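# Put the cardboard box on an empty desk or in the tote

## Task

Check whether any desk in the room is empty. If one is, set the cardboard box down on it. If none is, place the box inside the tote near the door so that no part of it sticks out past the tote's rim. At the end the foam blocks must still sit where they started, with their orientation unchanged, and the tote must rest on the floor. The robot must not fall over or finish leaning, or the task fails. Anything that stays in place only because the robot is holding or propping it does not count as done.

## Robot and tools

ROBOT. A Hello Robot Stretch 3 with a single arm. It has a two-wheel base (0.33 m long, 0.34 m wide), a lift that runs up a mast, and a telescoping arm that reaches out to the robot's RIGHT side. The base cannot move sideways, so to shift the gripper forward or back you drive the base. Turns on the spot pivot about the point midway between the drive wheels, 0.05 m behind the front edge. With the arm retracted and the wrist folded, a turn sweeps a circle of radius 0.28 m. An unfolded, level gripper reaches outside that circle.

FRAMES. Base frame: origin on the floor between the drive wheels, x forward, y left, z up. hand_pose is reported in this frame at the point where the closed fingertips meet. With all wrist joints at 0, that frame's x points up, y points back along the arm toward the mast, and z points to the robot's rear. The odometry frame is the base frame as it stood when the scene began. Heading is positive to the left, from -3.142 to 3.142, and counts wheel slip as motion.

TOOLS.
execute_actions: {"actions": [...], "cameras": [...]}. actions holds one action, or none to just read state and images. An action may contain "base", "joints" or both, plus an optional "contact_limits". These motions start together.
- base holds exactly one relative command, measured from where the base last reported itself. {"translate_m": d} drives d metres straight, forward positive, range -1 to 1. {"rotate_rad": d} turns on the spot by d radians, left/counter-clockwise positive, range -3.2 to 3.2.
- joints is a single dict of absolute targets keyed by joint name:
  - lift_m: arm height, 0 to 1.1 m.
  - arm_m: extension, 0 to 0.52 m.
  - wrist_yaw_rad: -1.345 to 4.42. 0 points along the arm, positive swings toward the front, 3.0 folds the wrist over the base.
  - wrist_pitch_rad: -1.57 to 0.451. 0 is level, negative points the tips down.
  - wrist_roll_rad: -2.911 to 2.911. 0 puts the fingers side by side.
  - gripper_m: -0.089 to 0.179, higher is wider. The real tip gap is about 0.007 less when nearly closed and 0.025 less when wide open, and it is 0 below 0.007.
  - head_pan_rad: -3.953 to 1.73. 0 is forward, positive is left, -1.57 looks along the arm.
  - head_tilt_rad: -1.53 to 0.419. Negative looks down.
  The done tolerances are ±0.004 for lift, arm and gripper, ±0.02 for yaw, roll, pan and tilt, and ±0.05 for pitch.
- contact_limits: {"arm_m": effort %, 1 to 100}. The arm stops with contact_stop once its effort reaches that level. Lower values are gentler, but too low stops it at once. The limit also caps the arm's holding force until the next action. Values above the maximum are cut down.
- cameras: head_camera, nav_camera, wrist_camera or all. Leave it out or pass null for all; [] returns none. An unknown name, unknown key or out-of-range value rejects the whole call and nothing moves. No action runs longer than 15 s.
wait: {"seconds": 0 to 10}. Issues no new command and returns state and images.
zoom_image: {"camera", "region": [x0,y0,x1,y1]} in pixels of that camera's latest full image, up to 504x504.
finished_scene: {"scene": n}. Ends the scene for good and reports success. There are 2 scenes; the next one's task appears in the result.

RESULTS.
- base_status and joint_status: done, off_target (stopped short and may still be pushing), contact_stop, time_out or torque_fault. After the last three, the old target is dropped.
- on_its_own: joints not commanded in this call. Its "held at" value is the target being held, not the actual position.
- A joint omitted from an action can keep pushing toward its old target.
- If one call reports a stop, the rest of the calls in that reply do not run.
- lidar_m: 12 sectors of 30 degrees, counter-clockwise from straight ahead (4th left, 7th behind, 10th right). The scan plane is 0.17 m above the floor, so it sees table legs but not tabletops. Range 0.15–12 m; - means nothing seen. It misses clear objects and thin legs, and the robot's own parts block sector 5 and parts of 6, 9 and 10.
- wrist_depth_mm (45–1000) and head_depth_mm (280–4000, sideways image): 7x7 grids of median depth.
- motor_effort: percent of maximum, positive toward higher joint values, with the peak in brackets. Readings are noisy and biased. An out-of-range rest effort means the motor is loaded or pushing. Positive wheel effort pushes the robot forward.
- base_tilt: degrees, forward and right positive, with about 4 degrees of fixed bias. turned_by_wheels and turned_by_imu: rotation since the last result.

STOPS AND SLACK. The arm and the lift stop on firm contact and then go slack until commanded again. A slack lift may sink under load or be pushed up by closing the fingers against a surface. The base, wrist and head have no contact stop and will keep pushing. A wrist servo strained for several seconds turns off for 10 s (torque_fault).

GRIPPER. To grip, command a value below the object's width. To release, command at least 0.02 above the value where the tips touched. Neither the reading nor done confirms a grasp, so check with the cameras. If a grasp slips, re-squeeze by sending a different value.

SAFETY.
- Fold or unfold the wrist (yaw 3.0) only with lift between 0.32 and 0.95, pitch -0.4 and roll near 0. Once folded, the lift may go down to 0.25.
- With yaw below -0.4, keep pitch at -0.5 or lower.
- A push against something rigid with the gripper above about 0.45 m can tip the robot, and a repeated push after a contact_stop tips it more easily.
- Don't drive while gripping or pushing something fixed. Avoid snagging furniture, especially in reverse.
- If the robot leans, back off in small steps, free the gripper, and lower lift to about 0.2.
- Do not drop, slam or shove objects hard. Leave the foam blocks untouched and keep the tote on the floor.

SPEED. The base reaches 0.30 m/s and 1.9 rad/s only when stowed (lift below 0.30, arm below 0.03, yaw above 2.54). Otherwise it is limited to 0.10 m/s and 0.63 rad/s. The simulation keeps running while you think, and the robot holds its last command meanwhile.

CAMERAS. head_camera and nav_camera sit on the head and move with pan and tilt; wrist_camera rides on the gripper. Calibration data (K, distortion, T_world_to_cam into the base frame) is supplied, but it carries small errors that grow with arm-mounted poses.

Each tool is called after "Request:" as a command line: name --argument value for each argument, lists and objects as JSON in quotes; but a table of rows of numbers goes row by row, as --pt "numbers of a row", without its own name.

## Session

Request:
execute_actions --actions '[{"joints":{"head_tilt_rad":-0.5}}]'

Scene clock: 0.87 s.
base_odometry: x=+0.000 y=+0.000 heading=+0.000 (m, m, rad; odometry frame)
turned_by_wheels: +0.000 (rad since the last result)
turned_by_imu: +0.000 (rad since the last result)
base_tilt: forward=-0.4 right=+1.6 (deg)
lidar_m: 1.09 1.80 1.42 0.96 0.90 0.91 1.70 1.57 1.33 0.90 0.84 0.86
head_depth_mm: 933 980 1032 1090 1147 1217 1292 / 1043 1094 1163 1232 1304 1395 1395 / 1171 1238 1322 1409 1514 1602 1421 / 1338 1430 1546 1670 1818 1728 1414 / 1559 1697 1814 2008 2104 1715 1404 / 1873 2066 2107 2012 2084 1707 1415 / 1934 2063 2092 2384 2172 1700 1400
base_status: not commanded
joint_positions: lift_m=+0.356 arm_m=-0.001 wrist_yaw_rad=+2.876 wrist_pitch_rad=-0.619 wrist_roll_rad=-0.005 gripper_m=+0.037 head_pan_rad=-0.009 head_tilt_rad=-0.493
joint_status: all done
motor_effort: left_wheel=+1(1) right_wheel=+0(0) lift_m=+29(28) arm_m=+0(0) wrist_yaw_rad=+0(0) wrist_pitch_rad=+5(5) wrist_roll_rad=+0(0) gripper_m=-1(1) head_pan_rad=+0(0) head_tilt_rad=-2(20) (%)
hand_pose: x=+0.0299 y=+0.0442 z=+0.3259 quat_wxyz=(+0.303, +0.694, +0.125, +0.641) (m; base frame)
wrist_depth_mm: 698 937 - - - - - / 785 - 860 871 891 910 910 / 717 - 730 721 749 747 764 / 615 625 626 641 633 634 645 / 537 556 - 564 559 566 570 / 488 - - 492 483 500 505 / - - - - 446 450 452
pictures: head_camera (sideways: a quarter turn clockwise sets it upright), nav_camera (sideways: a quarter turn counterclockwise sets it upright), wrist_camera
camera_calibration (this result's frames):
head_camera: T_world_to_cam=[[-0.431547, -0.0692601, -0.899428, 1.19034], [-0.0330329, 0.997593, -0.06097, 0.0874597], [0.901486, 0.00339929, -0.432796, 0.509908], [0, 0, 0, 1]] pos_world=[0.0569021, -0.00653934, 1.29665]
nav_camera: T_world_to_cam=[[0.451215, 0.0284828, 0.89196, -1.12619], [0.00992993, -0.999589, 0.0268964, 0.0220916], [0.89236, -0.00327898, -0.451313, 0.538763], [0, 0, 0, 1]] pos_world=[0.0271644, 0.0559261, 1.24707]
wrist_camera: T_world_to_cam=[[0.976259, -0.215517, 0.0216925, -0.0192317], [-0.149021, -0.740949, -0.654819, 0.271568], [0.157198, 0.63604, -0.755475, 0.381668], [0, 0, 0, 1]] pos_world=[-0.000753082, -0.0456831, 0.466585]
Images, in order (width x height): head_camera 896x504, nav_camera 672x504, wrist_camera 644x364.

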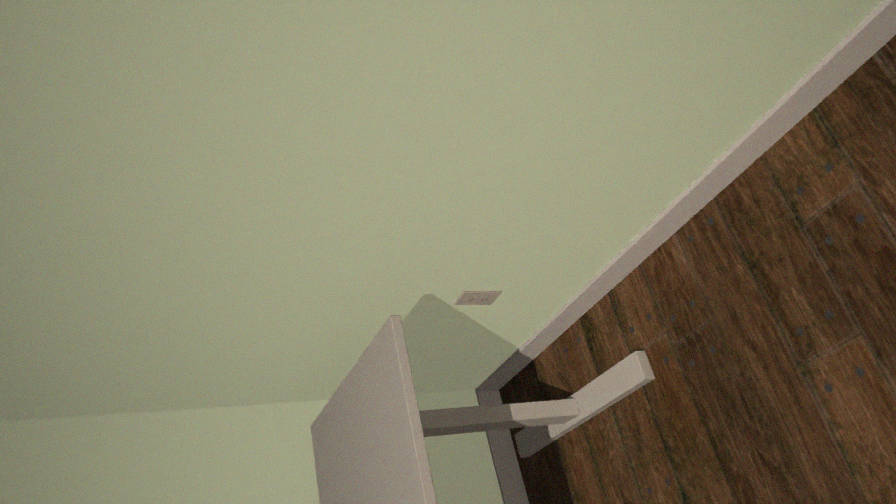

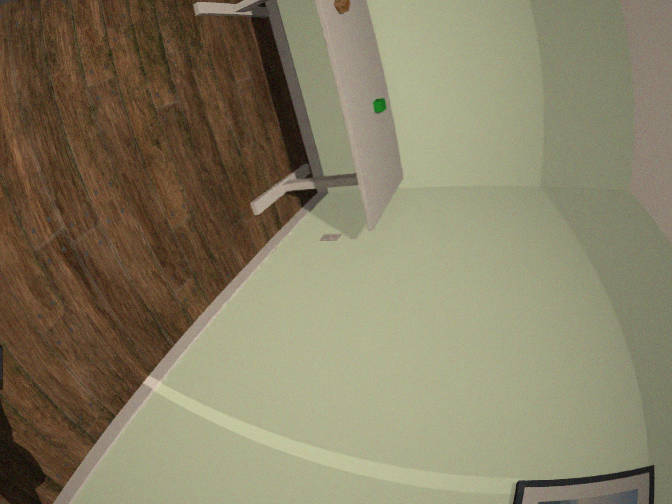

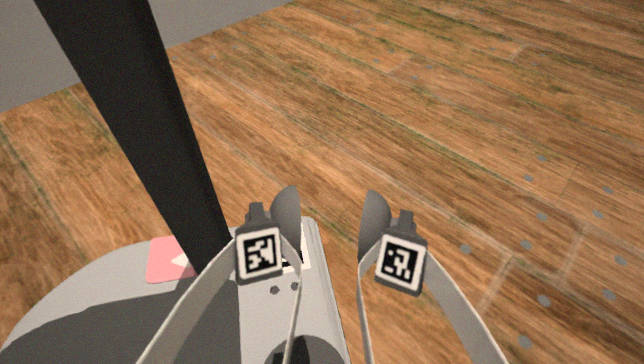

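Request:
execute_actions --actions '[{"base":{"rotate_rad":1.0},"joints":{"lift_m":0.29,"wrist_pitch_rad":-0.3}}]' --cameras '["nav_camera"]'

Request:
execute_actions --actions '[{"base":{"translate_m":1}}]' --cameras '[]'

Request:
execute_actions --actions '[{"base":{"rotate_rad":1.19},"joints":{"lift_m":0.88,"wrist_pitch_rad":-0.4,"wrist_roll_rad":0.05,"wrist_yaw_rad":1.7,"head_pan_rad":-1.57,"head_tilt_rad":-0.7}}]'

Scene clock: 7.37 s.
base_odometry: x=+0.000 y=+0.000 heading=+1.000 (m, m, rad; odometry frame)
turned_by_wheels: +1.000 (rad since the last result)
turned_by_imu: +1.009 (rad since the last result)
base_tilt: forward=-0.4 right=+1.7 (deg)
lidar_m: 1.51 0.98 0.90 0.90 1.74 1.57 1.43 0.92 0.84 0.85 1.05 1.80
head_depth_mm: 1858 2009 2056 1639 2234 1730 1426 / 1935 2086 2123 2387 2222 1731 1417 / 2006 2151 2174 2468 2206 1721 1411 / 1879 2039 2058 2310 2159 1719 1412 / 1563 1680 1793 1947 2039 1713 1409 / 1344 1426 1516 1632 1738 1705 1401 / 1172 1237 1300 1380 1464 1559 1400
base_status: done
joint_positions: lift_m=+0.291 arm_m=-0.001 wrist_yaw_rad=+2.876 wrist_pitch_rad=-0.321 wrist_roll_rad=-0.005 gripper_m=+0.037 head_pan_rad=-0.009 head_tilt_rad=-0.494
joint_status: all done
motor_effort: left_wheel=-1(6) right_wheel=+2(11) lift_m=+14(24) arm_m=+0(0) wrist_yaw_rad=+1(0) wrist_pitch_rad=+9(7) wrist_roll_rad=+1(0) gripper_m=+0(0) head_pan_rad=+0(1) head_tilt_rad=-1(3) (%)
hand_pose: x=+0.0406 y=+0.0837 z=+0.3257 quat_wxyz=(+0.205, +0.705, +0.020, +0.679) (m; base frame)
wrist_depth_mm: - 949 921 885 863 819 772 / - - - 963 916 867 848 / - - - - 987 950 909 / 789 - 829 849 856 873 886 / 635 - 673 665 694 692 698 / 534 520 531 555 534 566 569 / 465 - - 465 470 480 486
pictures: nav_camera (sideways: a quarter turn counterclockwise sets it upright)
camera_calibration (this result's frames):
nav_camera: T_world_to_cam=[[0.451847, 0.0284774, 0.891641, -1.12578], [0.00994928, -0.999589, 0.0268832, 0.0221087], [0.89204, -0.00327592, -0.451945, 0.539587], [0, 0, 0, 1]] pos_world=[0.0271256, 0.0559265, 1.24706]
Images, in order (width x height): nav_camera 672x504.

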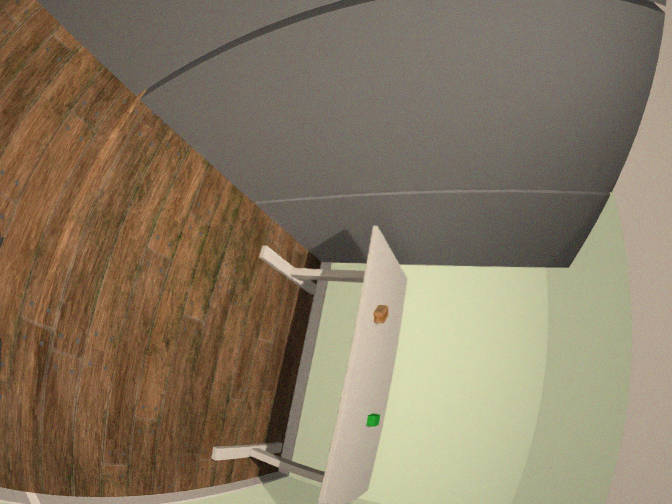

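Scene clock: 12.47 s.
base_odometry: x=+0.540 y=+0.841 heading=+1.000 (m, m, rad; odometry frame)
turned_by_wheels: +0.000 (rad since the last result)
turned_by_imu: +0.005 (rad since the last result)
base_tilt: forward=-0.4 right=+1.7 (deg)
lidar_m: 0.85 0.57 0.52 0.53 0.66 1.35 2.04 1.32 1.21 1.23 1.22 1.25
head_depth_mm: 1042 1111 1187 1252 979 723 629 / 1083 1158 1242 1284 976 765 642 / 1126 1208 1301 1340 973 762 676 / 1066 1159 1262 1356 968 759 1258 / 891 955 1025 1116 1004 756 1340 / 765 812 865 923 983 777 1159 / 670 706 746 790 838 878 953
base_status: done
joint_positions: lift_m=+0.291 arm_m=-0.001 wrist_yaw_rad=+2.876 wrist_pitch_rad=-0.320 wrist_roll_rad=-0.005 gripper_m=+0.037 head_pan_rad=-0.009 head_tilt_rad=-0.495
joint_status: not commanded
motor_effort: left_wheel=-1(4) right_wheel=+2(11) lift_m=+15(15) arm_m=+0(0) wrist_yaw_rad=+0(0) wrist_pitch_rad=+9(9) wrist_roll_rad=+1(1) gripper_m=+0(0) head_pan_rad=-1(0) head_tilt_rad=-2(1) (%)
hand_pose: x=+0.0406 y=+0.0838 z=+0.3258 quat_wxyz=(+0.204, +0.705, +0.020, +0.679) (m; base frame)
wrist_depth_mm: - 566 557 528 504 487 467 / - 619 601 581 544 527 505 / 731 676 657 633 596 578 543 / 785 - 728 676 650 632 590 / 643 - 674 667 683 655 644 / 527 533 524 547 540 571 576 / 469 - - 468 477 478 481
pictures: none
No camera images: the call's "cameras" was empty. Leave "cameras" out to get every camera's image.

Scene clock: 18.67 s.
base_odometry: x=+0.540 y=+0.841 heading=+2.190 (m, m, rad; odometry frame)
turned_by_wheels: +1.190 (rad since the last result)
turned_by_imu: +1.203 (rad since the last result)
base_tilt: forward=-0.4 right=+1.6 (deg)
lidar_m: 0.53 0.54 0.74 2.49 1.72 1.26 1.21 1.22 1.30 1.25 0.75 0.54
head_depth_mm: 1063 1176 1258 953 766 672 - / 1067 1182 1257 952 767 680 - / 1079 1194 1253 950 766 686 - / 1081 1199 1251 949 763 1395 1250 / 1088 1209 1245 944 760 1395 1264 / 1092 1217 1243 943 760 1360 1261 / 1105 1222 1309 937 757 1404 1302
base_status: done
joint_positions: lift_m=+0.879 arm_m=-0.001 wrist_yaw_rad=+1.702 wrist_pitch_rad=-0.414 wrist_roll_rad=+0.045 gripper_m=+0.037 head_pan_rad=-1.563 head_tilt_rad=-0.691
joint_status: all done
motor_effort: left_wheel=+0(5) right_wheel=+2(9) lift_m=+40(43) arm_m=+0(0) wrist_yaw_rad=-2(4) wrist_pitch_rad=+6(8) wrist_roll_rad=+2(1) gripper_m=+0(1) head_pan_rad=-3(29) head_tilt_rad=-2(15) (%)
hand_pose: x=+0.2016 y=-0.1143 z=+0.8930 quat_wxyz=(+0.558, +0.626, -0.359, +0.410) (m; base frame)
wrist_depth_mm: 479 464 437 418 403 394 378 / 531 507 484 465 443 428 407 / 602 569 539 510 491 470 436 / 702 653 606 576 545 529 492 / 814 755 708 658 595 589 545 / 996 922 840 774 751 661 622 / - - 995 915 854 759 718
pictures: head_camera (sideways: a quarter turn clockwise sets it upright), nav_camera (sideways: a quarter turn counterclockwise sets it upright), wrist_camera
camera_calibration (this result's frames):
head_camera: T_world_to_cam=[[-0.0777209, 0.598989, -0.796976, 1.05458], [0.996821, 0.0607305, -0.051566, 0.0689201], [0.0175132, -0.798451, -0.601805, 0.735199], [0, 0, 0, 1]] pos_world=[0.000386416, -0.04885, 1.28648]
nav_camera: T_world_to_cam=[[0.0372601, -0.617468, 0.785713, -0.985126], [-0.999249, -0.031407, 0.0227046, 0.0337113], [0.0106575, -0.785969, -0.618174, 0.761239], [0, 0, 0, 1]] pos_world=[0.062279, -0.00891519, 1.24384]
wrist_camera: T_world_to_cam=[[0.153416, -0.988047, -0.0150811, -0.122888], [-0.599926, -0.0810026, -0.795944, 0.843386], [0.785209, 0.131158, -0.605182, 0.565407], [0, 0, 0, 1]] pos_world=[0.0808592, -0.12726, 1.01161]
Images, in order (width x height): head_camera 896x504, nav_camera 672x504, wrist_camera 644x364.

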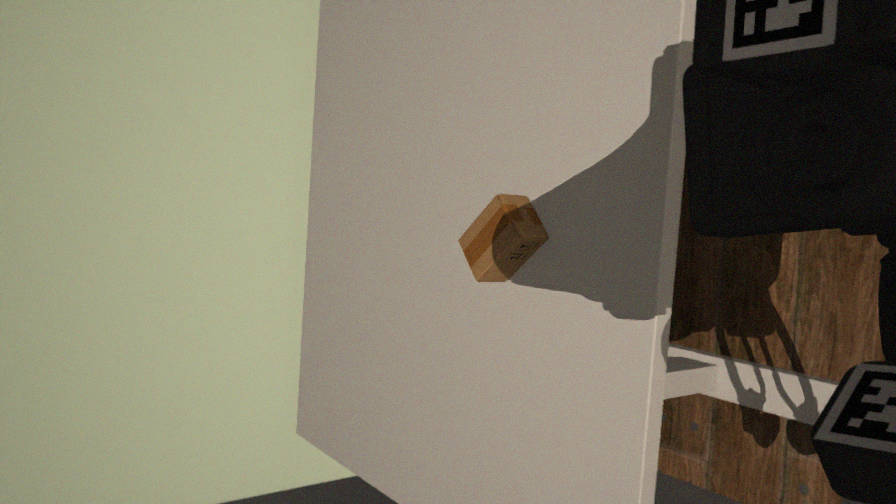

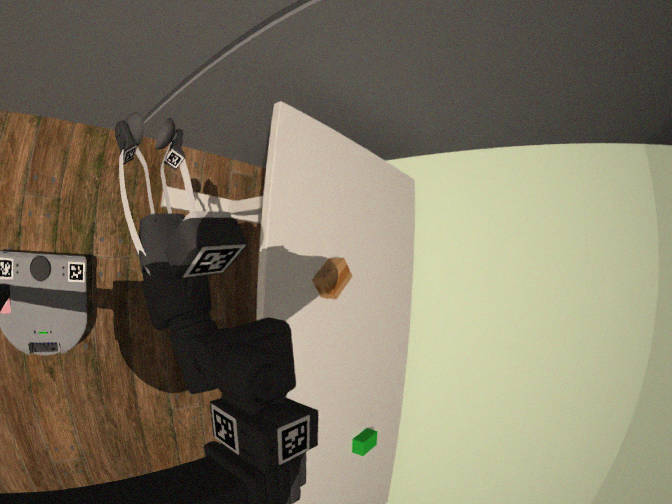

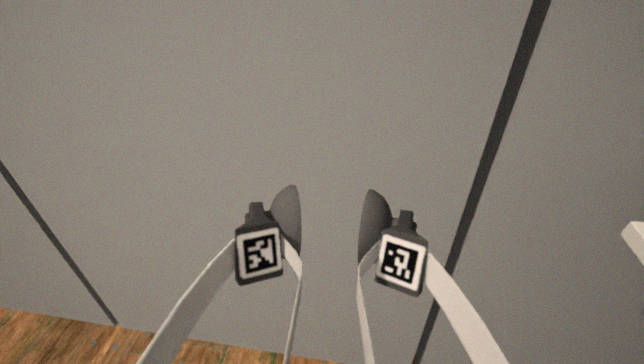

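Request:
execute_actions --actions '[{"base":{"translate_m":-0.108},"joints":{"lift_m":0.81,"arm_m":0.33,"wrist_yaw_rad":0.62,"gripper_m":0.14}}]'

Scene clock: 25.30 s.
base_odometry: x=+0.603 y=+0.753 heading=+2.190 (m, m, rad; odometry frame)
turned_by_wheels: +0.000 (rad since the last result)
turned_by_imu: +0.001 (rad since the last result)
base_tilt: forward=-0.4 right=+1.7 (deg)
lidar_m: 0.64 0.66 0.90 2.50 1.57 1.15 1.10 1.14 1.17 1.25 0.89 0.66
head_depth_mm: 1059 1179 1256 - - 1366 1229 / 1067 1183 1259 - 764 1362 1256 / 1073 1187 1252 - 752 1396 1251 / 1080 1196 1249 - 760 1389 1256 / 1086 1213 1249 977 759 1391 1247 / 1095 1214 1242 941 760 1388 1248 / 1102 1227 1236 942 757 1384 1218
base_status: done
joint_positions: lift_m=+0.811 arm_m=+0.330 wrist_yaw_rad=+0.620 wrist_pitch_rad=-0.415 wrist_roll_rad=+0.045 gripper_m=+0.140 head_pan_rad=-1.563 head_tilt_rad=-0.691
joint_status: all done
motor_effort: left_wheel=+0(4) right_wheel=+2(3) lift_m=+14(37) arm_m=+4(4) wrist_yaw_rad=+0(3) wrist_pitch_rad=+6(6) wrist_roll_rad=+2(2) gripper_m=+0(81) head_pan_rad=-3(3) head_tilt_rad=-2(2) (%)
hand_pose: x=+0.1092 y=-0.6577 z=+0.8240 quat_wxyz=(+0.690, +0.351, -0.630, +0.064) (m; base frame)
wrist_depth_mm: 460 544 702 814 697 585 512 / 480 580 676 650 627 596 539 / 496 479 473 474 463 461 463 / 376 375 374 372 368 364 364 / 311 321 305 246 305 313 301 / 267 256 254 207 258 - 256 / 228 228 221 185 226 225 223
pictures: head_camera (sideways: a quarter turn clockwise sets it upright), nav_camera (sideways: a quarter turn counterclockwise sets it upright), wrist_camera
camera_calibration (this result's frames):
head_camera: T_world_to_cam=[[-0.0775907, 0.599006, -0.796976, 1.05458], [0.996834, 0.0605138, -0.051566, 0.06892], [0.0173397, -0.798455, -0.601805, 0.7352], [0, 0, 0, 1]] pos_world=[0.0003758, -0.0488488, 1.28648]
nav_camera: T_world_to_cam=[[0.0371259, -0.617476, 0.785713, -0.985125], [-0.999256, -0.0311898, 0.0227046, 0.0337114], [0.0104867, -0.785971, -0.618174, 0.76124], [0, 0, 0, 1]] pos_world=[0.062277, -0.00892741, 1.24384]
wrist_camera: T_world_to_cam=[[-0.800103, -0.59967, -0.0151876, -0.286999], [-0.35359, 0.491924, -0.795603, 1.03863], [0.484571, -0.631195, -0.605627, 0.199267], [0, 0, 0, 1]] pos_world=[0.0410625, -0.557256, 0.942663]
Images, in order (width x height): head_camera 896x504, nav_camera 672x504, wrist_camera 644x364.

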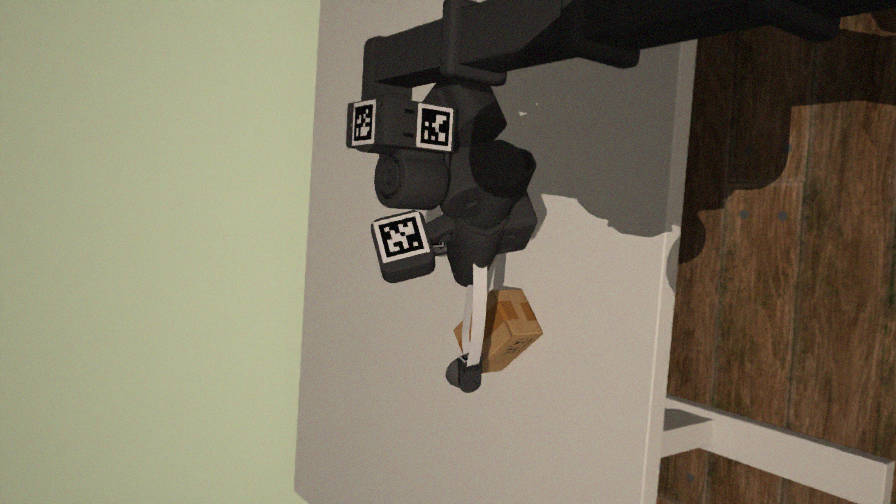

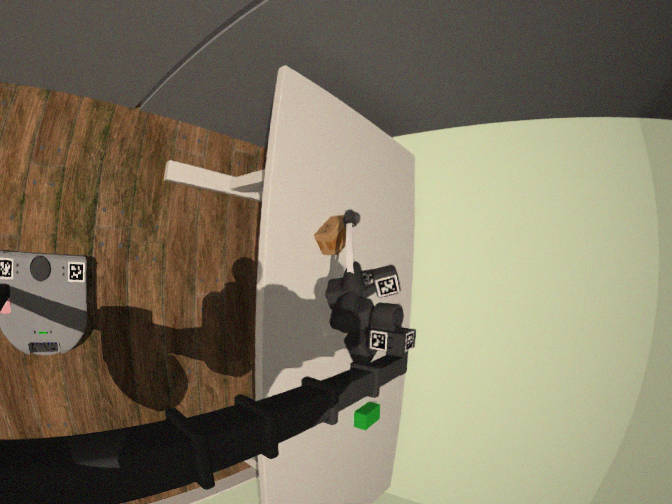

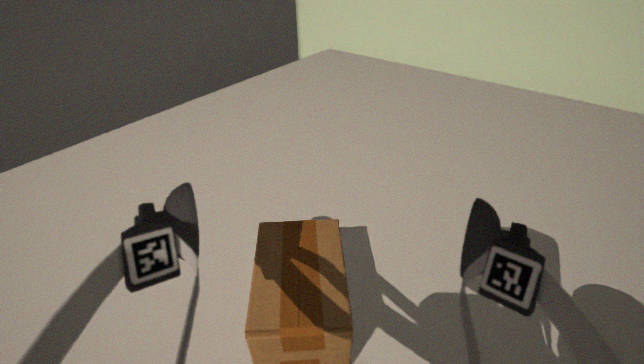

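Request:
execute_actions --actions '[{"base":{"translate_m":0.02},"joints":{"lift_m":0.734}}]' --cameras '["wrist_camera"]'

Request:
execute_actions --actions '[{"joints":{"gripper_m":0.005}}]' --cameras '[]'

Request:
execute_actions --actions '[{"joints":{"lift_m":0.78,"head_pan_rad":1.3,"head_tilt_rad":-0.5}}]'

Scene clock: 30.97 s.
base_odometry: x=+0.591 y=+0.770 heading=+2.190 (m, m, rad; odometry frame)
turned_by_wheels: +0.000 (rad since the last result)
turned_by_imu: +0.001 (rad since the last result)
base_tilt: forward=-0.4 right=+1.7 (deg)
lidar_m: 0.61 0.64 0.87 2.49 1.60 1.17 1.13 1.15 1.20 1.25 0.87 0.64
head_depth_mm: 1060 1172 1253 971 790 - - / 1069 1187 1253 1020 725 1364 1253 / 1077 1193 1256 1016 722 1389 1252 / 1082 1202 1248 978 721 1388 1257 / 1088 1209 1241 940 740 1390 1247 / 1096 1213 1236 940 760 1373 1245 / 1098 1226 1235 939 758 1383 1211
base_status: done
joint_positions: lift_m=+0.735 arm_m=+0.330 wrist_yaw_rad=+0.620 wrist_pitch_rad=-0.415 wrist_roll_rad=+0.045 gripper_m=+0.140 head_pan_rad=-1.563 head_tilt_rad=-0.691
joint_status: all done
motor_effort: left_wheel=+0(2) right_wheel=+2(9) lift_m=+15(11) arm_m=+4(4) wrist_yaw_rad=-1(1) wrist_pitch_rad=+6(6) wrist_roll_rad=+2(2) gripper_m=+0(0) head_pan_rad=-3(3) head_tilt_rad=-2(2) (%)
hand_pose: x=+0.1092 y=-0.6577 z=+0.7480 quat_wxyz=(+0.690, +0.351, -0.630, +0.064) (m; base frame)
wrist_depth_mm: 442 526 651 664 628 572 507 / 451 430 425 419 414 412 407 / 315 312 310 306 303 304 300 / 249 248 243 160 241 238 237 / 204 210 194 132 192 206 197 / 177 168 167 131 165 - 168 / - 150 149 145 147 147 147
pictures: wrist_camera
camera_calibration (this result's frames):
wrist_camera: T_world_to_cam=[[-0.800103, -0.59967, -0.0151876, -0.288153], [-0.35359, 0.491924, -0.795603, 0.97817], [0.48457, -0.631195, -0.605627, 0.153242], [0, 0, 0, 1]] pos_world=[0.0410625, -0.557257, 0.866667]
Images, in order (width x height): wrist_camera 644x364.

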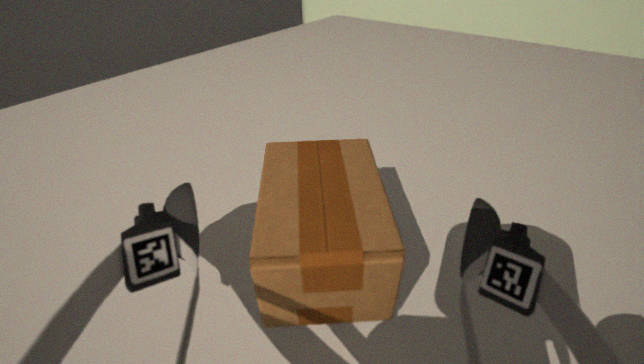

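Scene clock: 32.80 s.
base_odometry: x=+0.591 y=+0.770 heading=+2.190 (m, m, rad; odometry frame)
turned_by_wheels: +0.000 (rad since the last result)
turned_by_imu: +0.000 (rad since the last result)
base_tilt: forward=-0.4 right=+1.7 (deg)
lidar_m: 0.61 0.64 0.87 2.49 1.61 1.17 1.13 1.15 1.19 1.25 0.87 0.64
head_depth_mm: 1062 1175 1259 970 790 - - / 1067 1183 1260 1017 723 1362 1252 / 1072 1191 1249 1021 721 1393 1252 / 1081 1201 1246 998 723 1393 1247 / 1086 1210 1244 945 748 1393 1250 / 1095 1218 1238 943 757 1373 1249 / 1105 1222 1233 937 757 1384 1207
base_status: not commanded
joint_positions: lift_m=+0.735 arm_m=+0.330 wrist_yaw_rad=+0.620 wrist_pitch_rad=-0.415 wrist_roll_rad=+0.045 gripper_m=+0.006 head_pan_rad=-1.563 head_tilt_rad=-0.691
joint_status: all done
motor_effort: left_wheel=+0(1) right_wheel=+2(2) lift_m=+15(15) arm_m=+3(4) wrist_yaw_rad=-1(1) wrist_pitch_rad=+6(6) wrist_roll_rad=+2(2) gripper_m=-22(95) head_pan_rad=-2(3) head_tilt_rad=-4(2) (%)
hand_pose: x=+0.1092 y=-0.6577 z=+0.7480 quat_wxyz=(+0.690, +0.351, -0.630, +0.064) (m; base frame)
wrist_depth_mm: 445 529 649 663 630 566 511 / 450 433 429 420 416 412 410 / 316 313 310 309 305 303 302 / 248 246 244 159 241 241 236 / 204 202 171 131 134 198 197 / 173 173 166 138 155 169 169 / 150 149 149 148 148 147 147
pictures: none
No camera images: the call's "cameras" was empty. Leave "cameras" out to get every camera's image.

Scene clock: 34.73 s.
base_odometry: x=+0.591 y=+0.770 heading=+2.190 (m, m, rad; odometry frame)
turned_by_wheels: +0.000 (rad since the last result)
turned_by_imu: +0.000 (rad since the last result)
base_tilt: forward=-0.4 right=+1.7 (deg)
lidar_m: 0.61 0.64 0.87 2.49 1.60 1.17 1.12 1.15 1.20 1.26 0.87 0.64
head_depth_mm: 1083 1118 1146 1180 1217 1253 1289 / 1330 1377 1432 1479 1524 1571 1402 / 2325 2500 2712 2836 2002 1703 1401 / 2275 2448 2665 2836 2152 1701 1392 / 2251 2392 2615 2759 2158 1704 1398 / 2178 2335 2522 2657 2140 1680 1395 / 2110 2285 2469 2637 2148 1687 1395
base_status: not commanded
joint_positions: lift_m=+0.779 arm_m=+0.330 wrist_yaw_rad=+0.620 wrist_pitch_rad=-0.423 wrist_roll_rad=+0.045 gripper_m=+0.012 head_pan_rad=+1.293 head_tilt_rad=-0.507
joint_status: all done
on_its_own: gripper_m is held at +0.011, not at your +0.005, by its stall guard, which is not easing now
motor_effort: left_wheel=+0(0) right_wheel=+2(2) lift_m=+41(41) arm_m=+3(3) wrist_yaw_rad=+0(0) wrist_pitch_rad=+10(10) wrist_roll_rad=+2(2) gripper_m=-20(21) head_pan_rad=+3(30) head_tilt_rad=+2(14) (%)
hand_pose: x=+0.1086 y=-0.6569 z=+0.7910 quat_wxyz=(+0.690, +0.354, -0.628, +0.062) (m; base frame)
wrist_depth_mm: 444 523 668 774 677 584 509 / 459 549 542 537 533 520 514 / 435 400 402 392 392 386 384 / 319 316 316 160 308 307 308 / 263 262 200 130 135 256 253 / 224 223 215 138 155 218 217 / 195 194 193 193 192 191 190
pictures: head_camera (sideways: a quarter turn clockwise sets it upright), nav_camera (sideways: a quarter turn counterclockwise sets it upright), wrist_camera
camera_calibration (this result's frames):
head_camera: T_world_to_cam=[[-0.0515239, -0.446519, -0.89329, 1.18002], [-0.97065, 0.232795, -0.0603786, 0.0924081], [0.234914, 0.86396, -0.445408, 0.530386], [0, 0, 0, 1]] pos_world=[0.0259002, 0.0471547, 1.29591]
nav_camera: T_world_to_cam=[[0.0960355, 0.454525, 0.885542, -1.11565], [0.966296, -0.256054, 0.0266324, 0.0166019], [0.238852, 0.853138, -0.463795, 0.558992], [0, 0, 0, 1]] pos_world=[-0.0424164, 0.0344447, 1.24677]
wrist_camera: T_world_to_cam=[[-0.800175, -0.599569, -0.0153702, -0.287262], [-0.357322, 0.497145, -0.790675, 1.01174], [0.481706, -0.627187, -0.612043, 0.188139], [0, 0, 0, 1]] pos_world=[0.0410293, -0.557218, 0.910692]
Images, in order (width x height): head_camera 896x504, nav_camera 672x504, wrist_camera 644x364.

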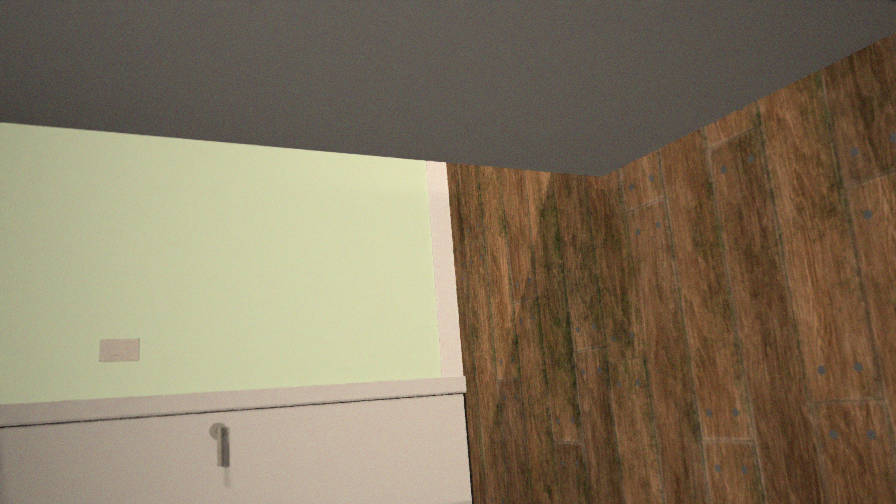

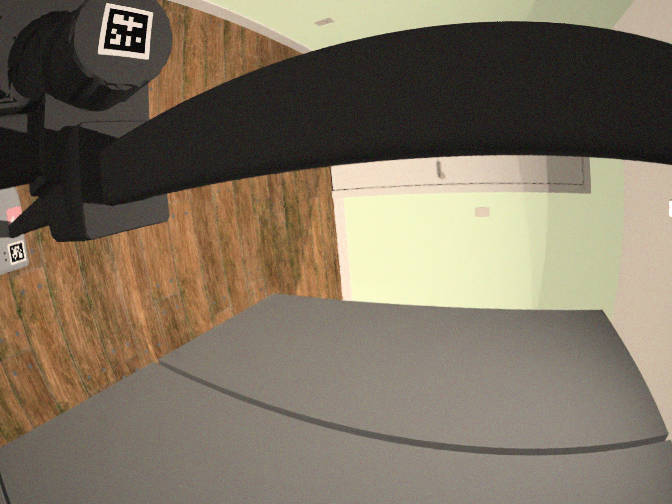

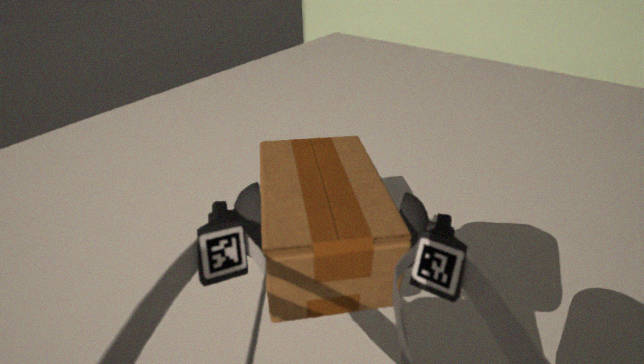

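Gap spans y 1.5–2.49.

Request:
execute_actions --actions '[{"joints":{"arm_m":0,"wrist_yaw_rad":1.9}}]' --cameras '[]'

Request:
execute_actions --actions '[{"base":{"rotate_rad":1.42},"joints":{"lift_m":0.29,"wrist_yaw_rad":2.62,"wrist_pitch_rad":-0.3,"head_pan_rad":0.5,"head_tilt_rad":-0.7}}]' --cameras '["wrist_camera"]'

Request:
execute_actions --actions '[{"base":{"translate_m":1}}]' --cameras '["nav_camera"]'

Request:
execute_actions --actions '[{"base":{"translate_m":1}}]' --cameras '[]'

Request:
execute_actions --actions '[{"base":{"rotate_rad":-1.43},"joints":{"head_pan_rad":-0.9,"head_tilt_rad":-0.4}}]' --cameras '[]'

Request:
execute_actions --actions '[{"base":{"translate_m":1}}]'

Scene clock: 43.83 s.
base_odometry: x=+0.591 y=+0.770 heading=+2.190 (m, m, rad; odometry frame)
turned_by_wheels: +0.000 (rad since the last result)
turned_by_imu: +0.002 (rad since the last result)
base_tilt: forward=-0.4 right=+1.7 (deg)
lidar_m: 0.61 0.64 0.87 2.50 1.60 1.17 1.12 1.15 1.20 1.25 0.87 0.64
head_depth_mm: 1087 1119 1153 1187 1215 1255 1295 / 1332 1374 1428 1480 1535 1563 1406 / 2324 2510 2701 2819 2011 1705 1405 / 2271 2452 2676 2825 2165 1696 1400 / 2232 2403 2598 2765 2146 1688 1393 / 2163 2330 2536 2672 2143 1680 1391 / 2116 2276 2479 2640 2119 1677 1387
base_status: not commanded
joint_positions: lift_m=+0.779 arm_m=+0.000 wrist_yaw_rad=+1.899 wrist_pitch_rad=-0.423 wrist_roll_rad=+0.046 gripper_m=+0.012 head_pan_rad=+1.293 head_tilt_rad=-0.507
joint_status: all done
on_its_own: gripper_m is held at +0.011, not at your +0.005, by its stall guard, which is not easing now
motor_effort: left_wheel=-1(1) right_wheel=+2(2) lift_m=+41(41) arm_m=-4(4) wrist_yaw_rad=+0(4) wrist_pitch_rad=+10(10) wrist_roll_rad=+2(2) gripper_m=-21(20) head_pan_rad=+2(2) head_tilt_rad=+3(3) (%)
hand_pose: x=+0.1905 y=-0.0732 z=+0.7910 quat_wxyz=(+0.517, +0.659, -0.294, +0.461) (m; base frame)
wrist_depth_mm: 758 675 601 535 485 448 418 / 872 751 667 596 537 482 451 / - 883 746 624 590 535 491 / - - 868 160 638 589 531 / - - 564 130 135 656 581 / - - - 138 155 716 643 / 949 968 955 936 911 842 727
pictures: none
No camera images: the call's "cameras" was empty. Leave "cameras" out to get every camera's image.

Scene clock: 49.13 s.
base_odometry: x=+0.591 y=+0.770 heading=-2.674 (m, m, rad; odometry frame)
turned_by_wheels: +1.420 (rad since the last result)
turned_by_imu: +1.436 (rad since the last result)
base_tilt: forward=-0.4 right=+1.7 (deg)
lidar_m: 1.51 1.92 1.24 1.12 1.13 1.15 1.25 0.88 0.67 0.61 0.62 0.76
head_depth_mm: 2157 2367 2560 2187 1751 1459 1253 / 2236 2470 2660 2195 1744 1463 1254 / 2333 2598 2739 2178 1750 1456 1251 / 2411 2685 2801 2184 1743 1455 1251 / 2071 2273 2485 2154 1752 1458 1248 / 1751 1901 2078 2090 1735 1453 1240 / 1539 1638 1751 1898 1737 1452 1243
base_status: done
joint_positions: lift_m=+0.291 arm_m=+0.000 wrist_yaw_rad=+2.618 wrist_pitch_rad=-0.330 wrist_roll_rad=+0.046 gripper_m=+0.012 head_pan_rad=+0.507 head_tilt_rad=-0.691
joint_status: all done
on_its_own: gripper_m is held at +0.011, not at your +0.005, by its stall guard, which is not easing now
motor_effort: left_wheel=-1(4) right_wheel=+2(7) lift_m=+15(38) arm_m=-3(3) wrist_yaw_rad=+4(4) wrist_pitch_rad=+13(14) wrist_roll_rad=+2(2) gripper_m=-21(20) head_pan_rad=-3(32) head_tilt_rad=-2(15) (%)
hand_pose: x=+0.0961 y=+0.0579 z=+0.3234 quat_wxyz=(+0.291, +0.718, -0.075, +0.627) (m; base frame)
wrist_depth_mm: 896 988 - - - - - / 921 - - - - - - / 967 - - - - - - / 844 833 831 159 836 810 820 / 675 660 395 130 134 644 644 / - 549 530 138 155 539 534 / - 489 479 463 465 460 455
pictures: wrist_camera
camera_calibration (this result's frames):
wrist_camera: T_world_to_cam=[[0.877437, -0.479484, -0.014128, -0.0444863], [-0.267643, -0.46491, -0.843934, 0.346462], [0.398085, 0.74428, -0.53626, 0.2604], [0, 0, 0, 1]] pos_world=[0.0281012, -0.0540668, 0.431405]
Images, in order (width x height): wrist_camera 644x364.

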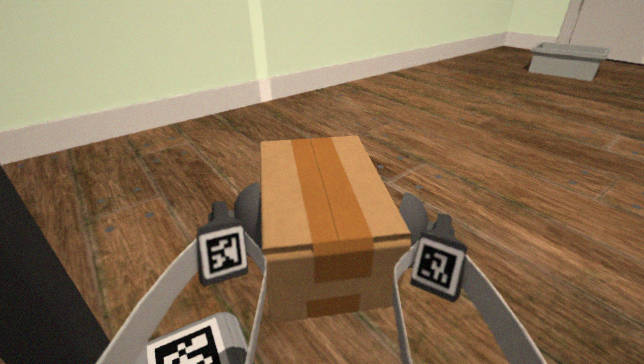

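Scene clock: 54.23 s.
base_odometry: x=-0.301 y=+0.319 heading=-2.674 (m, m, rad; odometry frame)
turned_by_wheels: +0.000 (rad since the last result)
turned_by_imu: +0.005 (rad since the last result)
base_tilt: forward=-0.4 right=+1.7 (deg)
lidar_m: 1.50 1.52 1.40 1.28 1.29 1.59 1.86 0.78 0.50 0.46 0.46 0.57
head_depth_mm: 1277 1404 1550 1735 1750 1460 1257 / 1325 1461 1615 1829 1742 1457 1254 / 1374 1529 1709 1922 1746 1465 1253 / 1434 1587 1799 1994 1744 1456 1248 / 1491 1665 1885 2068 1675 1451 1245 / 1571 1779 2014 2159 1640 1452 1248 / 1659 1817 1984 2070 1732 1446 1244
base_status: done
joint_positions: lift_m=+0.291 arm_m=+0.000 wrist_yaw_rad=+2.618 wrist_pitch_rad=-0.330 wrist_roll_rad=+0.046 gripper_m=+0.012 head_pan_rad=+0.507 head_tilt_rad=-0.692
joint_status: not commanded
on_its_own: gripper_m is held at +0.011, not at your +0.005, by its stall guard, which is not easing now
motor_effort: left_wheel=-1(4) right_wheel=+2(11) lift_m=+15(15) arm_m=-3(4) wrist_yaw_rad=+3(2) wrist_pitch_rad=+13(13) wrist_roll_rad=+2(2) gripper_m=-19(20) head_pan_rad=-3(3) head_tilt_rad=-1(2) (%)
hand_pose: x=+0.0960 y=+0.0580 z=+0.3235 quat_wxyz=(+0.291, +0.718, -0.075, +0.627) (m; base frame)
wrist_depth_mm: - - - - - - - / - - - - - - - / - - - - - - - / 845 834 829 160 811 812 804 / 662 664 399 130 134 641 625 / - 551 531 138 154 540 539 / - 487 479 464 463 460 460
pictures: nav_camera (sideways: a quarter turn counterclockwise sets it upright)
camera_calibration (this result's frames):
nav_camera: T_world_to_cam=[[0.524605, 0.328512, 0.78541, -0.987704], [0.505973, -0.86225, 0.022693, 0.0245445], [0.684675, 0.385492, -0.61856, 0.757628], [0, 0, 0, 1]] pos_world=[-0.0129934, 0.0535767, 1.24383]
Images, in order (width x height): nav_camera 672x504.

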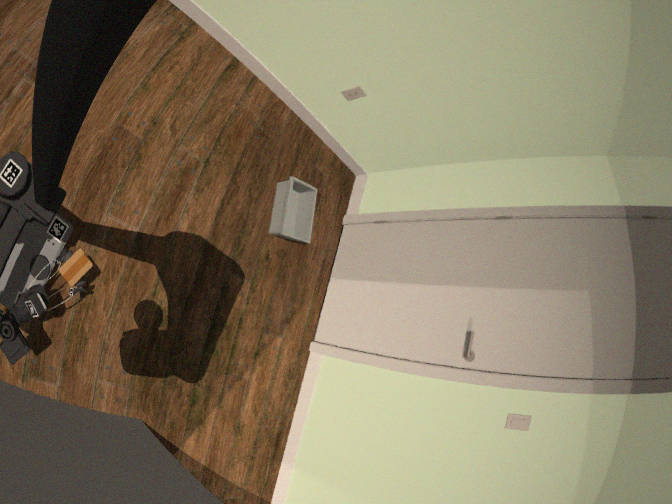

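Scene clock: 59.33 s.
base_odometry: x=-1.194 y=-0.132 heading=-2.674 (m, m, rad; odometry frame)
turned_by_wheels: +0.000 (rad since the last result)
turned_by_imu: +0.005 (rad since the last result)
base_tilt: forward=-0.4 right=+1.7 (deg)
lidar_m: 0.54 0.55 0.65 1.37 1.44 1.79 2.79 0.52 0.53 2.93 0.91 0.59
head_depth_mm: 424 467 516 576 653 754 895 / 442 485 539 608 691 805 962 / 457 506 566 639 735 867 1053 / 447 496 559 639 746 894 1111 / 476 534 604 692 807 978 1194 / 501 561 637 734 870 1075 1224 / 524 591 673 789 948 1184 1243
base_status: done
joint_positions: lift_m=+0.291 arm_m=+0.000 wrist_yaw_rad=+2.618 wrist_pitch_rad=-0.330 wrist_roll_rad=+0.046 gripper_m=+0.012 head_pan_rad=+0.507 head_tilt_rad=-0.692
joint_status: not commanded
on_its_own: gripper_m is held at +0.011, not at your +0.005, by its stall guard, which is not easing now
motor_effort: left_wheel=-1(5) right_wheel=+2(11) lift_m=+15(15) arm_m=-3(3) wrist_yaw_rad=+2(1) wrist_pitch_rad=+13(13) wrist_roll_rad=+2(2) gripper_m=-21(20) head_pan_rad=-3(3) head_tilt_rad=-3(3) (%)
hand_pose: x=+0.0960 y=+0.0580 z=+0.3235 quat_wxyz=(+0.291, +0.718, -0.075, +0.627) (m; base frame)
wrist_depth_mm: - - - 794 580 465 390 / - - - 846 616 493 405 / - 942 - 794 650 535 426 / 799 753 830 160 665 558 449 / 670 659 399 130 135 578 467 / - 542 523 138 155 529 474 / - 483 481 465 464 463 457
pictures: none
No camera images: the call's "cameras" was empty. Leave "cameras" out to get every camera's image.

Scene clock: 61.67 s.
base_odometry: x=-1.194 y=-0.132 heading=+2.179 (m, m, rad; odometry frame)
turned_by_wheels: -1.430 (rad since the last result)
turned_by_imu: -1.438 (rad since the last result)
base_tilt: forward=-0.4 right=+1.7 (deg)
lidar_m: 2.10 0.77 0.56 0.54 0.56 0.74 1.43 1.48 2.04 1.20 0.53 0.60
head_depth_mm: 511 561 622 698 799 929 1115 / 447 484 530 584 651 737 848 / 426 452 482 517 559 613 685 / 461 489 518 553 591 634 687 / 504 535 571 613 660 716 784 / 554 592 637 688 749 822 914 / 615 663 719 787 868 981 1415
base_status: done
joint_positions: lift_m=+0.291 arm_m=+0.000 wrist_yaw_rad=+2.618 wrist_pitch_rad=-0.330 wrist_roll_rad=+0.046 gripper_m=+0.012 head_pan_rad=-0.893 head_tilt_rad=-0.408
joint_status: all done
on_its_own: gripper_m is held at +0.011, not at your +0.005, by its stall guard, which is not easing now
motor_effort: left_wheel=+2(7) right_wheel=-3(9) lift_m=+15(15) arm_m=-3(3) wrist_yaw_rad=+3(2) wrist_pitch_rad=+13(13) wrist_roll_rad=+2(2) gripper_m=-20(20) head_pan_rad=-2(27) head_tilt_rad=+3(17) (%)
hand_pose: x=+0.0960 y=+0.0580 z=+0.3235 quat_wxyz=(+0.291, +0.718, -0.075, +0.627) (m; base frame)
wrist_depth_mm: 448 489 551 622 718 874 - / 470 527 594 686 812 979 - / 498 557 637 702 890 - - / 533 601 655 160 817 816 813 / 567 625 400 130 134 637 653 / - 554 529 138 155 528 535 / - 496 482 467 461 459 461
pictures: none
No camera images: the call's "cameras" was empty. Leave "cameras" out to get every camera's image.

Scene clock: 66.77 s.
base_odometry: x=-1.765 y=+0.688 heading=+2.179 (m, m, rad; odometry frame)
turned_by_wheels: +0.000 (rad since the last result)
turned_by_imu: +0.005 (rad since the last result)
base_tilt: forward=-0.4 right=+1.7 (deg)
lidar_m: 1.95 0.76 0.56 0.54 0.56 0.77 2.08 0.60 0.49 1.33 3.08 2.09
head_depth_mm: 3140 3309 3379 3487 2546 1922 1529 / 3378 3583 3748 3779 2571 1909 1522 / 3468 3683 3965 3815 2548 1912 1522 / 3085 3312 3508 3661 2532 1902 1515 / 2806 2978 3093 3088 2506 1886 1511 / 2564 2694 2766 3031 2408 1884 1510 / 2371 2492 2563 2032 2367 1874 1493
base_status: done
joint_positions: lift_m=+0.291 arm_m=+0.000 wrist_yaw_rad=+2.619 wrist_pitch_rad=-0.330 wrist_roll_rad=+0.046 gripper_m=+0.012 head_pan_rad=-0.893 head_tilt_rad=-0.408
joint_status: not commanded
on_its_own: gripper_m is held at +0.011, not at your +0.005, by its stall guard, which is not easing now
motor_effort: left_wheel=+1(7) right_wheel=-2(7) lift_m=+16(16) arm_m=-3(3) wrist_yaw_rad=+2(1) wrist_pitch_rad=+13(13) wrist_roll_rad=+2(2) gripper_m=-20(20) head_pan_rad=-3(3) head_tilt_rad=+3(3) (%)
hand_pose: x=+0.0959 y=+0.0580 z=+0.3235 quat_wxyz=(+0.291, +0.718, -0.075, +0.627) (m; base frame)
wrist_depth_mm: 443 489 547 627 726 862 - / 468 516 587 670 795 960 - / 497 555 628 685 866 - - / 529 598 661 160 820 819 804 / 570 627 400 131 134 649 643 / - 551 529 138 155 537 533 / - 491 483 463 465 462 464
pictures: head_camera (sideways: a quarter turn clockwise sets it upright), nav_camera (sideways: a quarter turn counterclockwise sets it upright), wrist_camera
camera_calibration (this result's frames):
head_camera: T_world_to_cam=[[-0.278045, 0.229009, -0.93287, 1.23304], [0.754085, 0.653621, -0.064301, 0.0870017], [0.595018, -0.721342, -0.354429, 0.409796], [0, 0, 0, 1]] pos_world=[0.0333992, -0.0436417, 1.30111]
nav_camera: T_world_to_cam=[[0.259321, -0.270505, 0.927135, -1.17091], [-0.768398, -0.639342, 0.0283846, 0.0248989], [0.585078, -0.71977, -0.373651, 0.439576], [0, 0, 0, 1]] pos_world=[0.0655885, 0.0155739, 1.24914]
wrist_camera: T_world_to_cam=[[0.877777, -0.478861, -0.0141211, -0.0443901], [-0.267157, -0.46482, -0.844138, 0.346572], [0.397661, 0.744738, -0.535939, 0.260315], [0, 0, 0, 1]] pos_world=[0.0280366, -0.0540293, 0.431441]
Images, in order (width x height): head_camera 896x504, nav_camera 672x504, wrist_camera 644x364.

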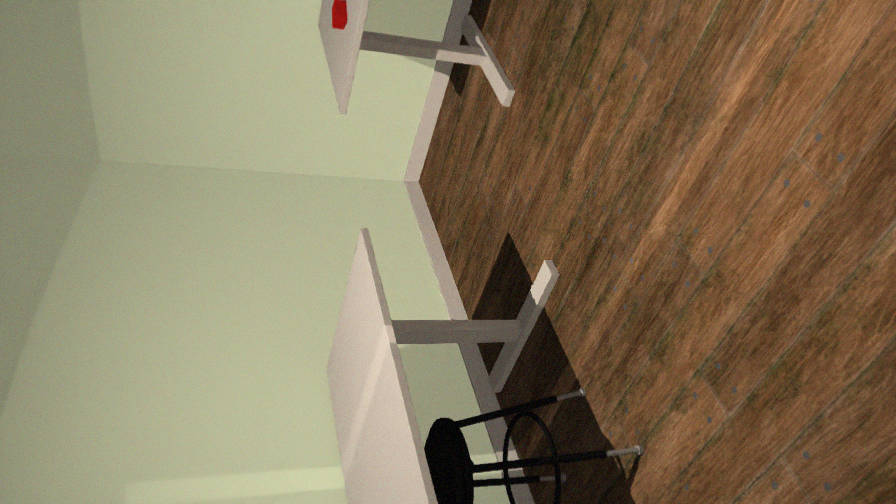

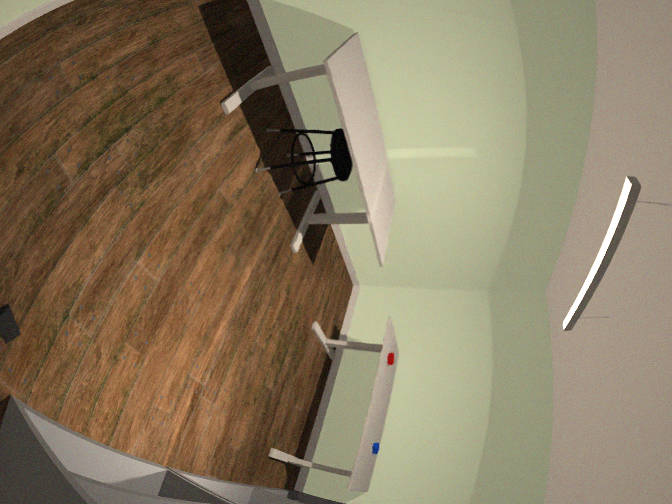

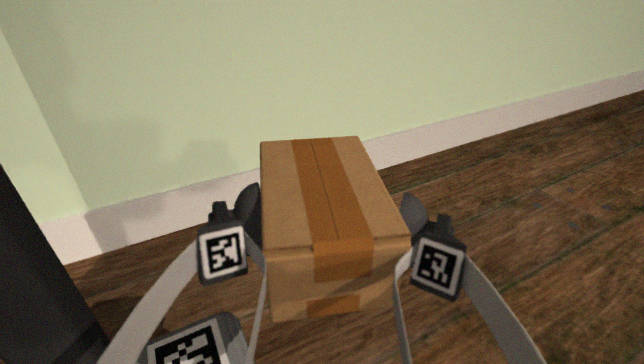

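Request:
execute_actions --actions '[{"base":{"translate_m":1},"joints":{"head_tilt_rad":-0.8,"head_pan_rad":-0.6}}]' --cameras '["head_camera","nav_camera"]'

Scene clock: 74.60 s.
base_odometry: x=-2.337 y=+1.509 heading=+2.179 (m, m, rad; odometry frame)
turned_by_wheels: +0.000 (rad since the last result)
turned_by_imu: +0.006 (rad since the last result)
base_tilt: forward=-0.4 right=+1.7 (deg)
lidar_m: 1.34 0.75 0.55 0.53 0.55 0.76 1.64 1.31 1.81 2.82 1.16 1.00
head_depth_mm: 1653 1387 1043 1919 1606 1374 1199 / 1550 1380 1043 1820 1601 1378 1200 / 1468 1379 1037 1761 1593 1369 1202 / 1383 1378 1035 911 1558 1375 1200 / 1312 1375 1072 1771 1560 1371 1200 / 1247 1318 1523 1773 1600 1364 1199 / 1182 1301 1484 1682 1588 1370 1194
base_status: done
joint_positions: lift_m=+0.291 arm_m=+0.000 wrist_yaw_rad=+2.619 wrist_pitch_rad=-0.330 wrist_roll_rad=+0.046 gripper_m=+0.012 head_pan_rad=-0.607 head_tilt_rad=-0.790
joint_status: all done
on_its_own: gripper_m is held at +0.011, not at your +0.005, by its stall guard, which is not easing now
motor_effort: left_wheel=+1(7) right_wheel=-1(6) lift_m=+15(15) arm_m=-3(4) wrist_yaw_rad=+2(2) wrist_pitch_rad=+13(13) wrist_roll_rad=+2(2) gripper_m=-20(20) head_pan_rad=+2(15) head_tilt_rad=-3(20) (%)
hand_pose: x=+0.0959 y=+0.0580 z=+0.3235 quat_wxyz=(+0.291, +0.718, -0.075, +0.627) (m; base frame)
wrist_depth_mm: 438 485 551 612 699 844 999 / 463 513 581 670 785 938 - / 495 555 631 691 875 - - / 534 589 650 159 831 812 814 / 575 622 396 130 134 645 644 / - 550 525 138 155 537 542 / - 485 478 462 464 457 464
pictures: head_camera (sideways: a quarter turn clockwise sets it upright), nav_camera (sideways: a quarter turn counterclockwise sets it upright)
camera_calibration (this result's frames):
head_camera: T_world_to_cam=[[-0.596455, 0.325209, -0.733812, 0.975416], [0.521308, 0.852123, -0.0460861, 0.0646801], [0.610311, -0.41003, -0.677788, 0.830421], [0, 0, 0, 1]] pos_world=[0.0412594, -0.0318323, 1.2816]
nav_camera: T_world_to_cam=[[0.587229, -0.368235, 0.720809, -0.903886], [-0.548889, -0.83565, 0.020266, 0.0341416], [0.594881, -0.407545, -0.692837, 0.854794], [0, 0, 0, 1]] pos_world=[0.0410272, 0.0440548, 1.24307]
Images, in order (width x height): head_camera 896x504, nav_camera 672x504.

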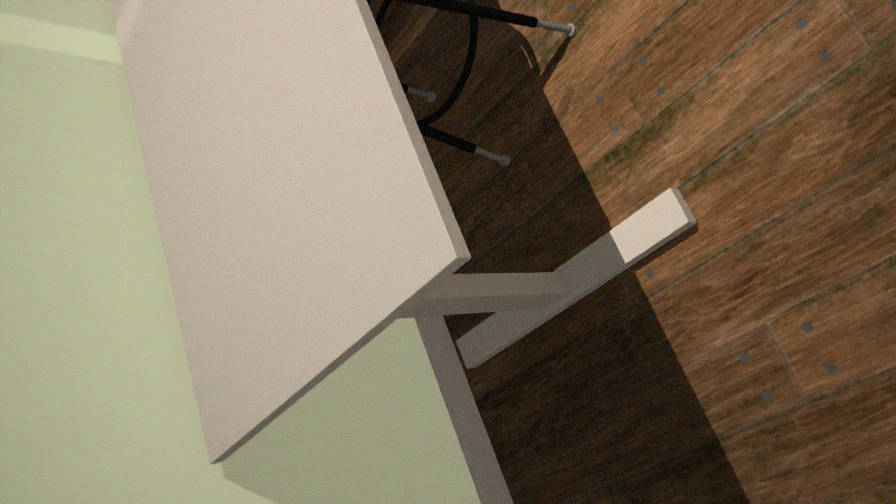

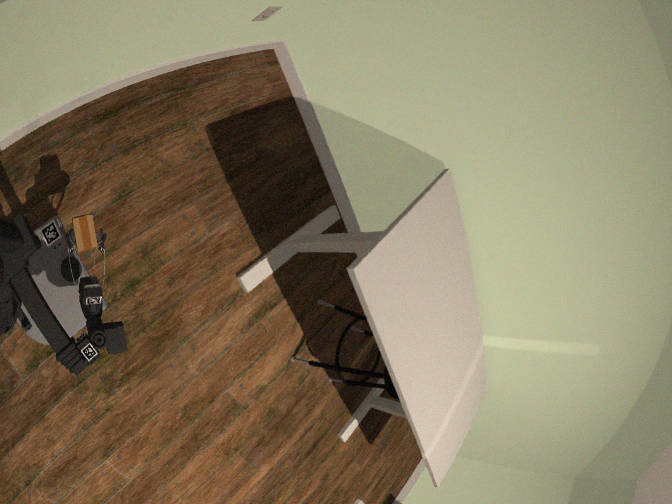

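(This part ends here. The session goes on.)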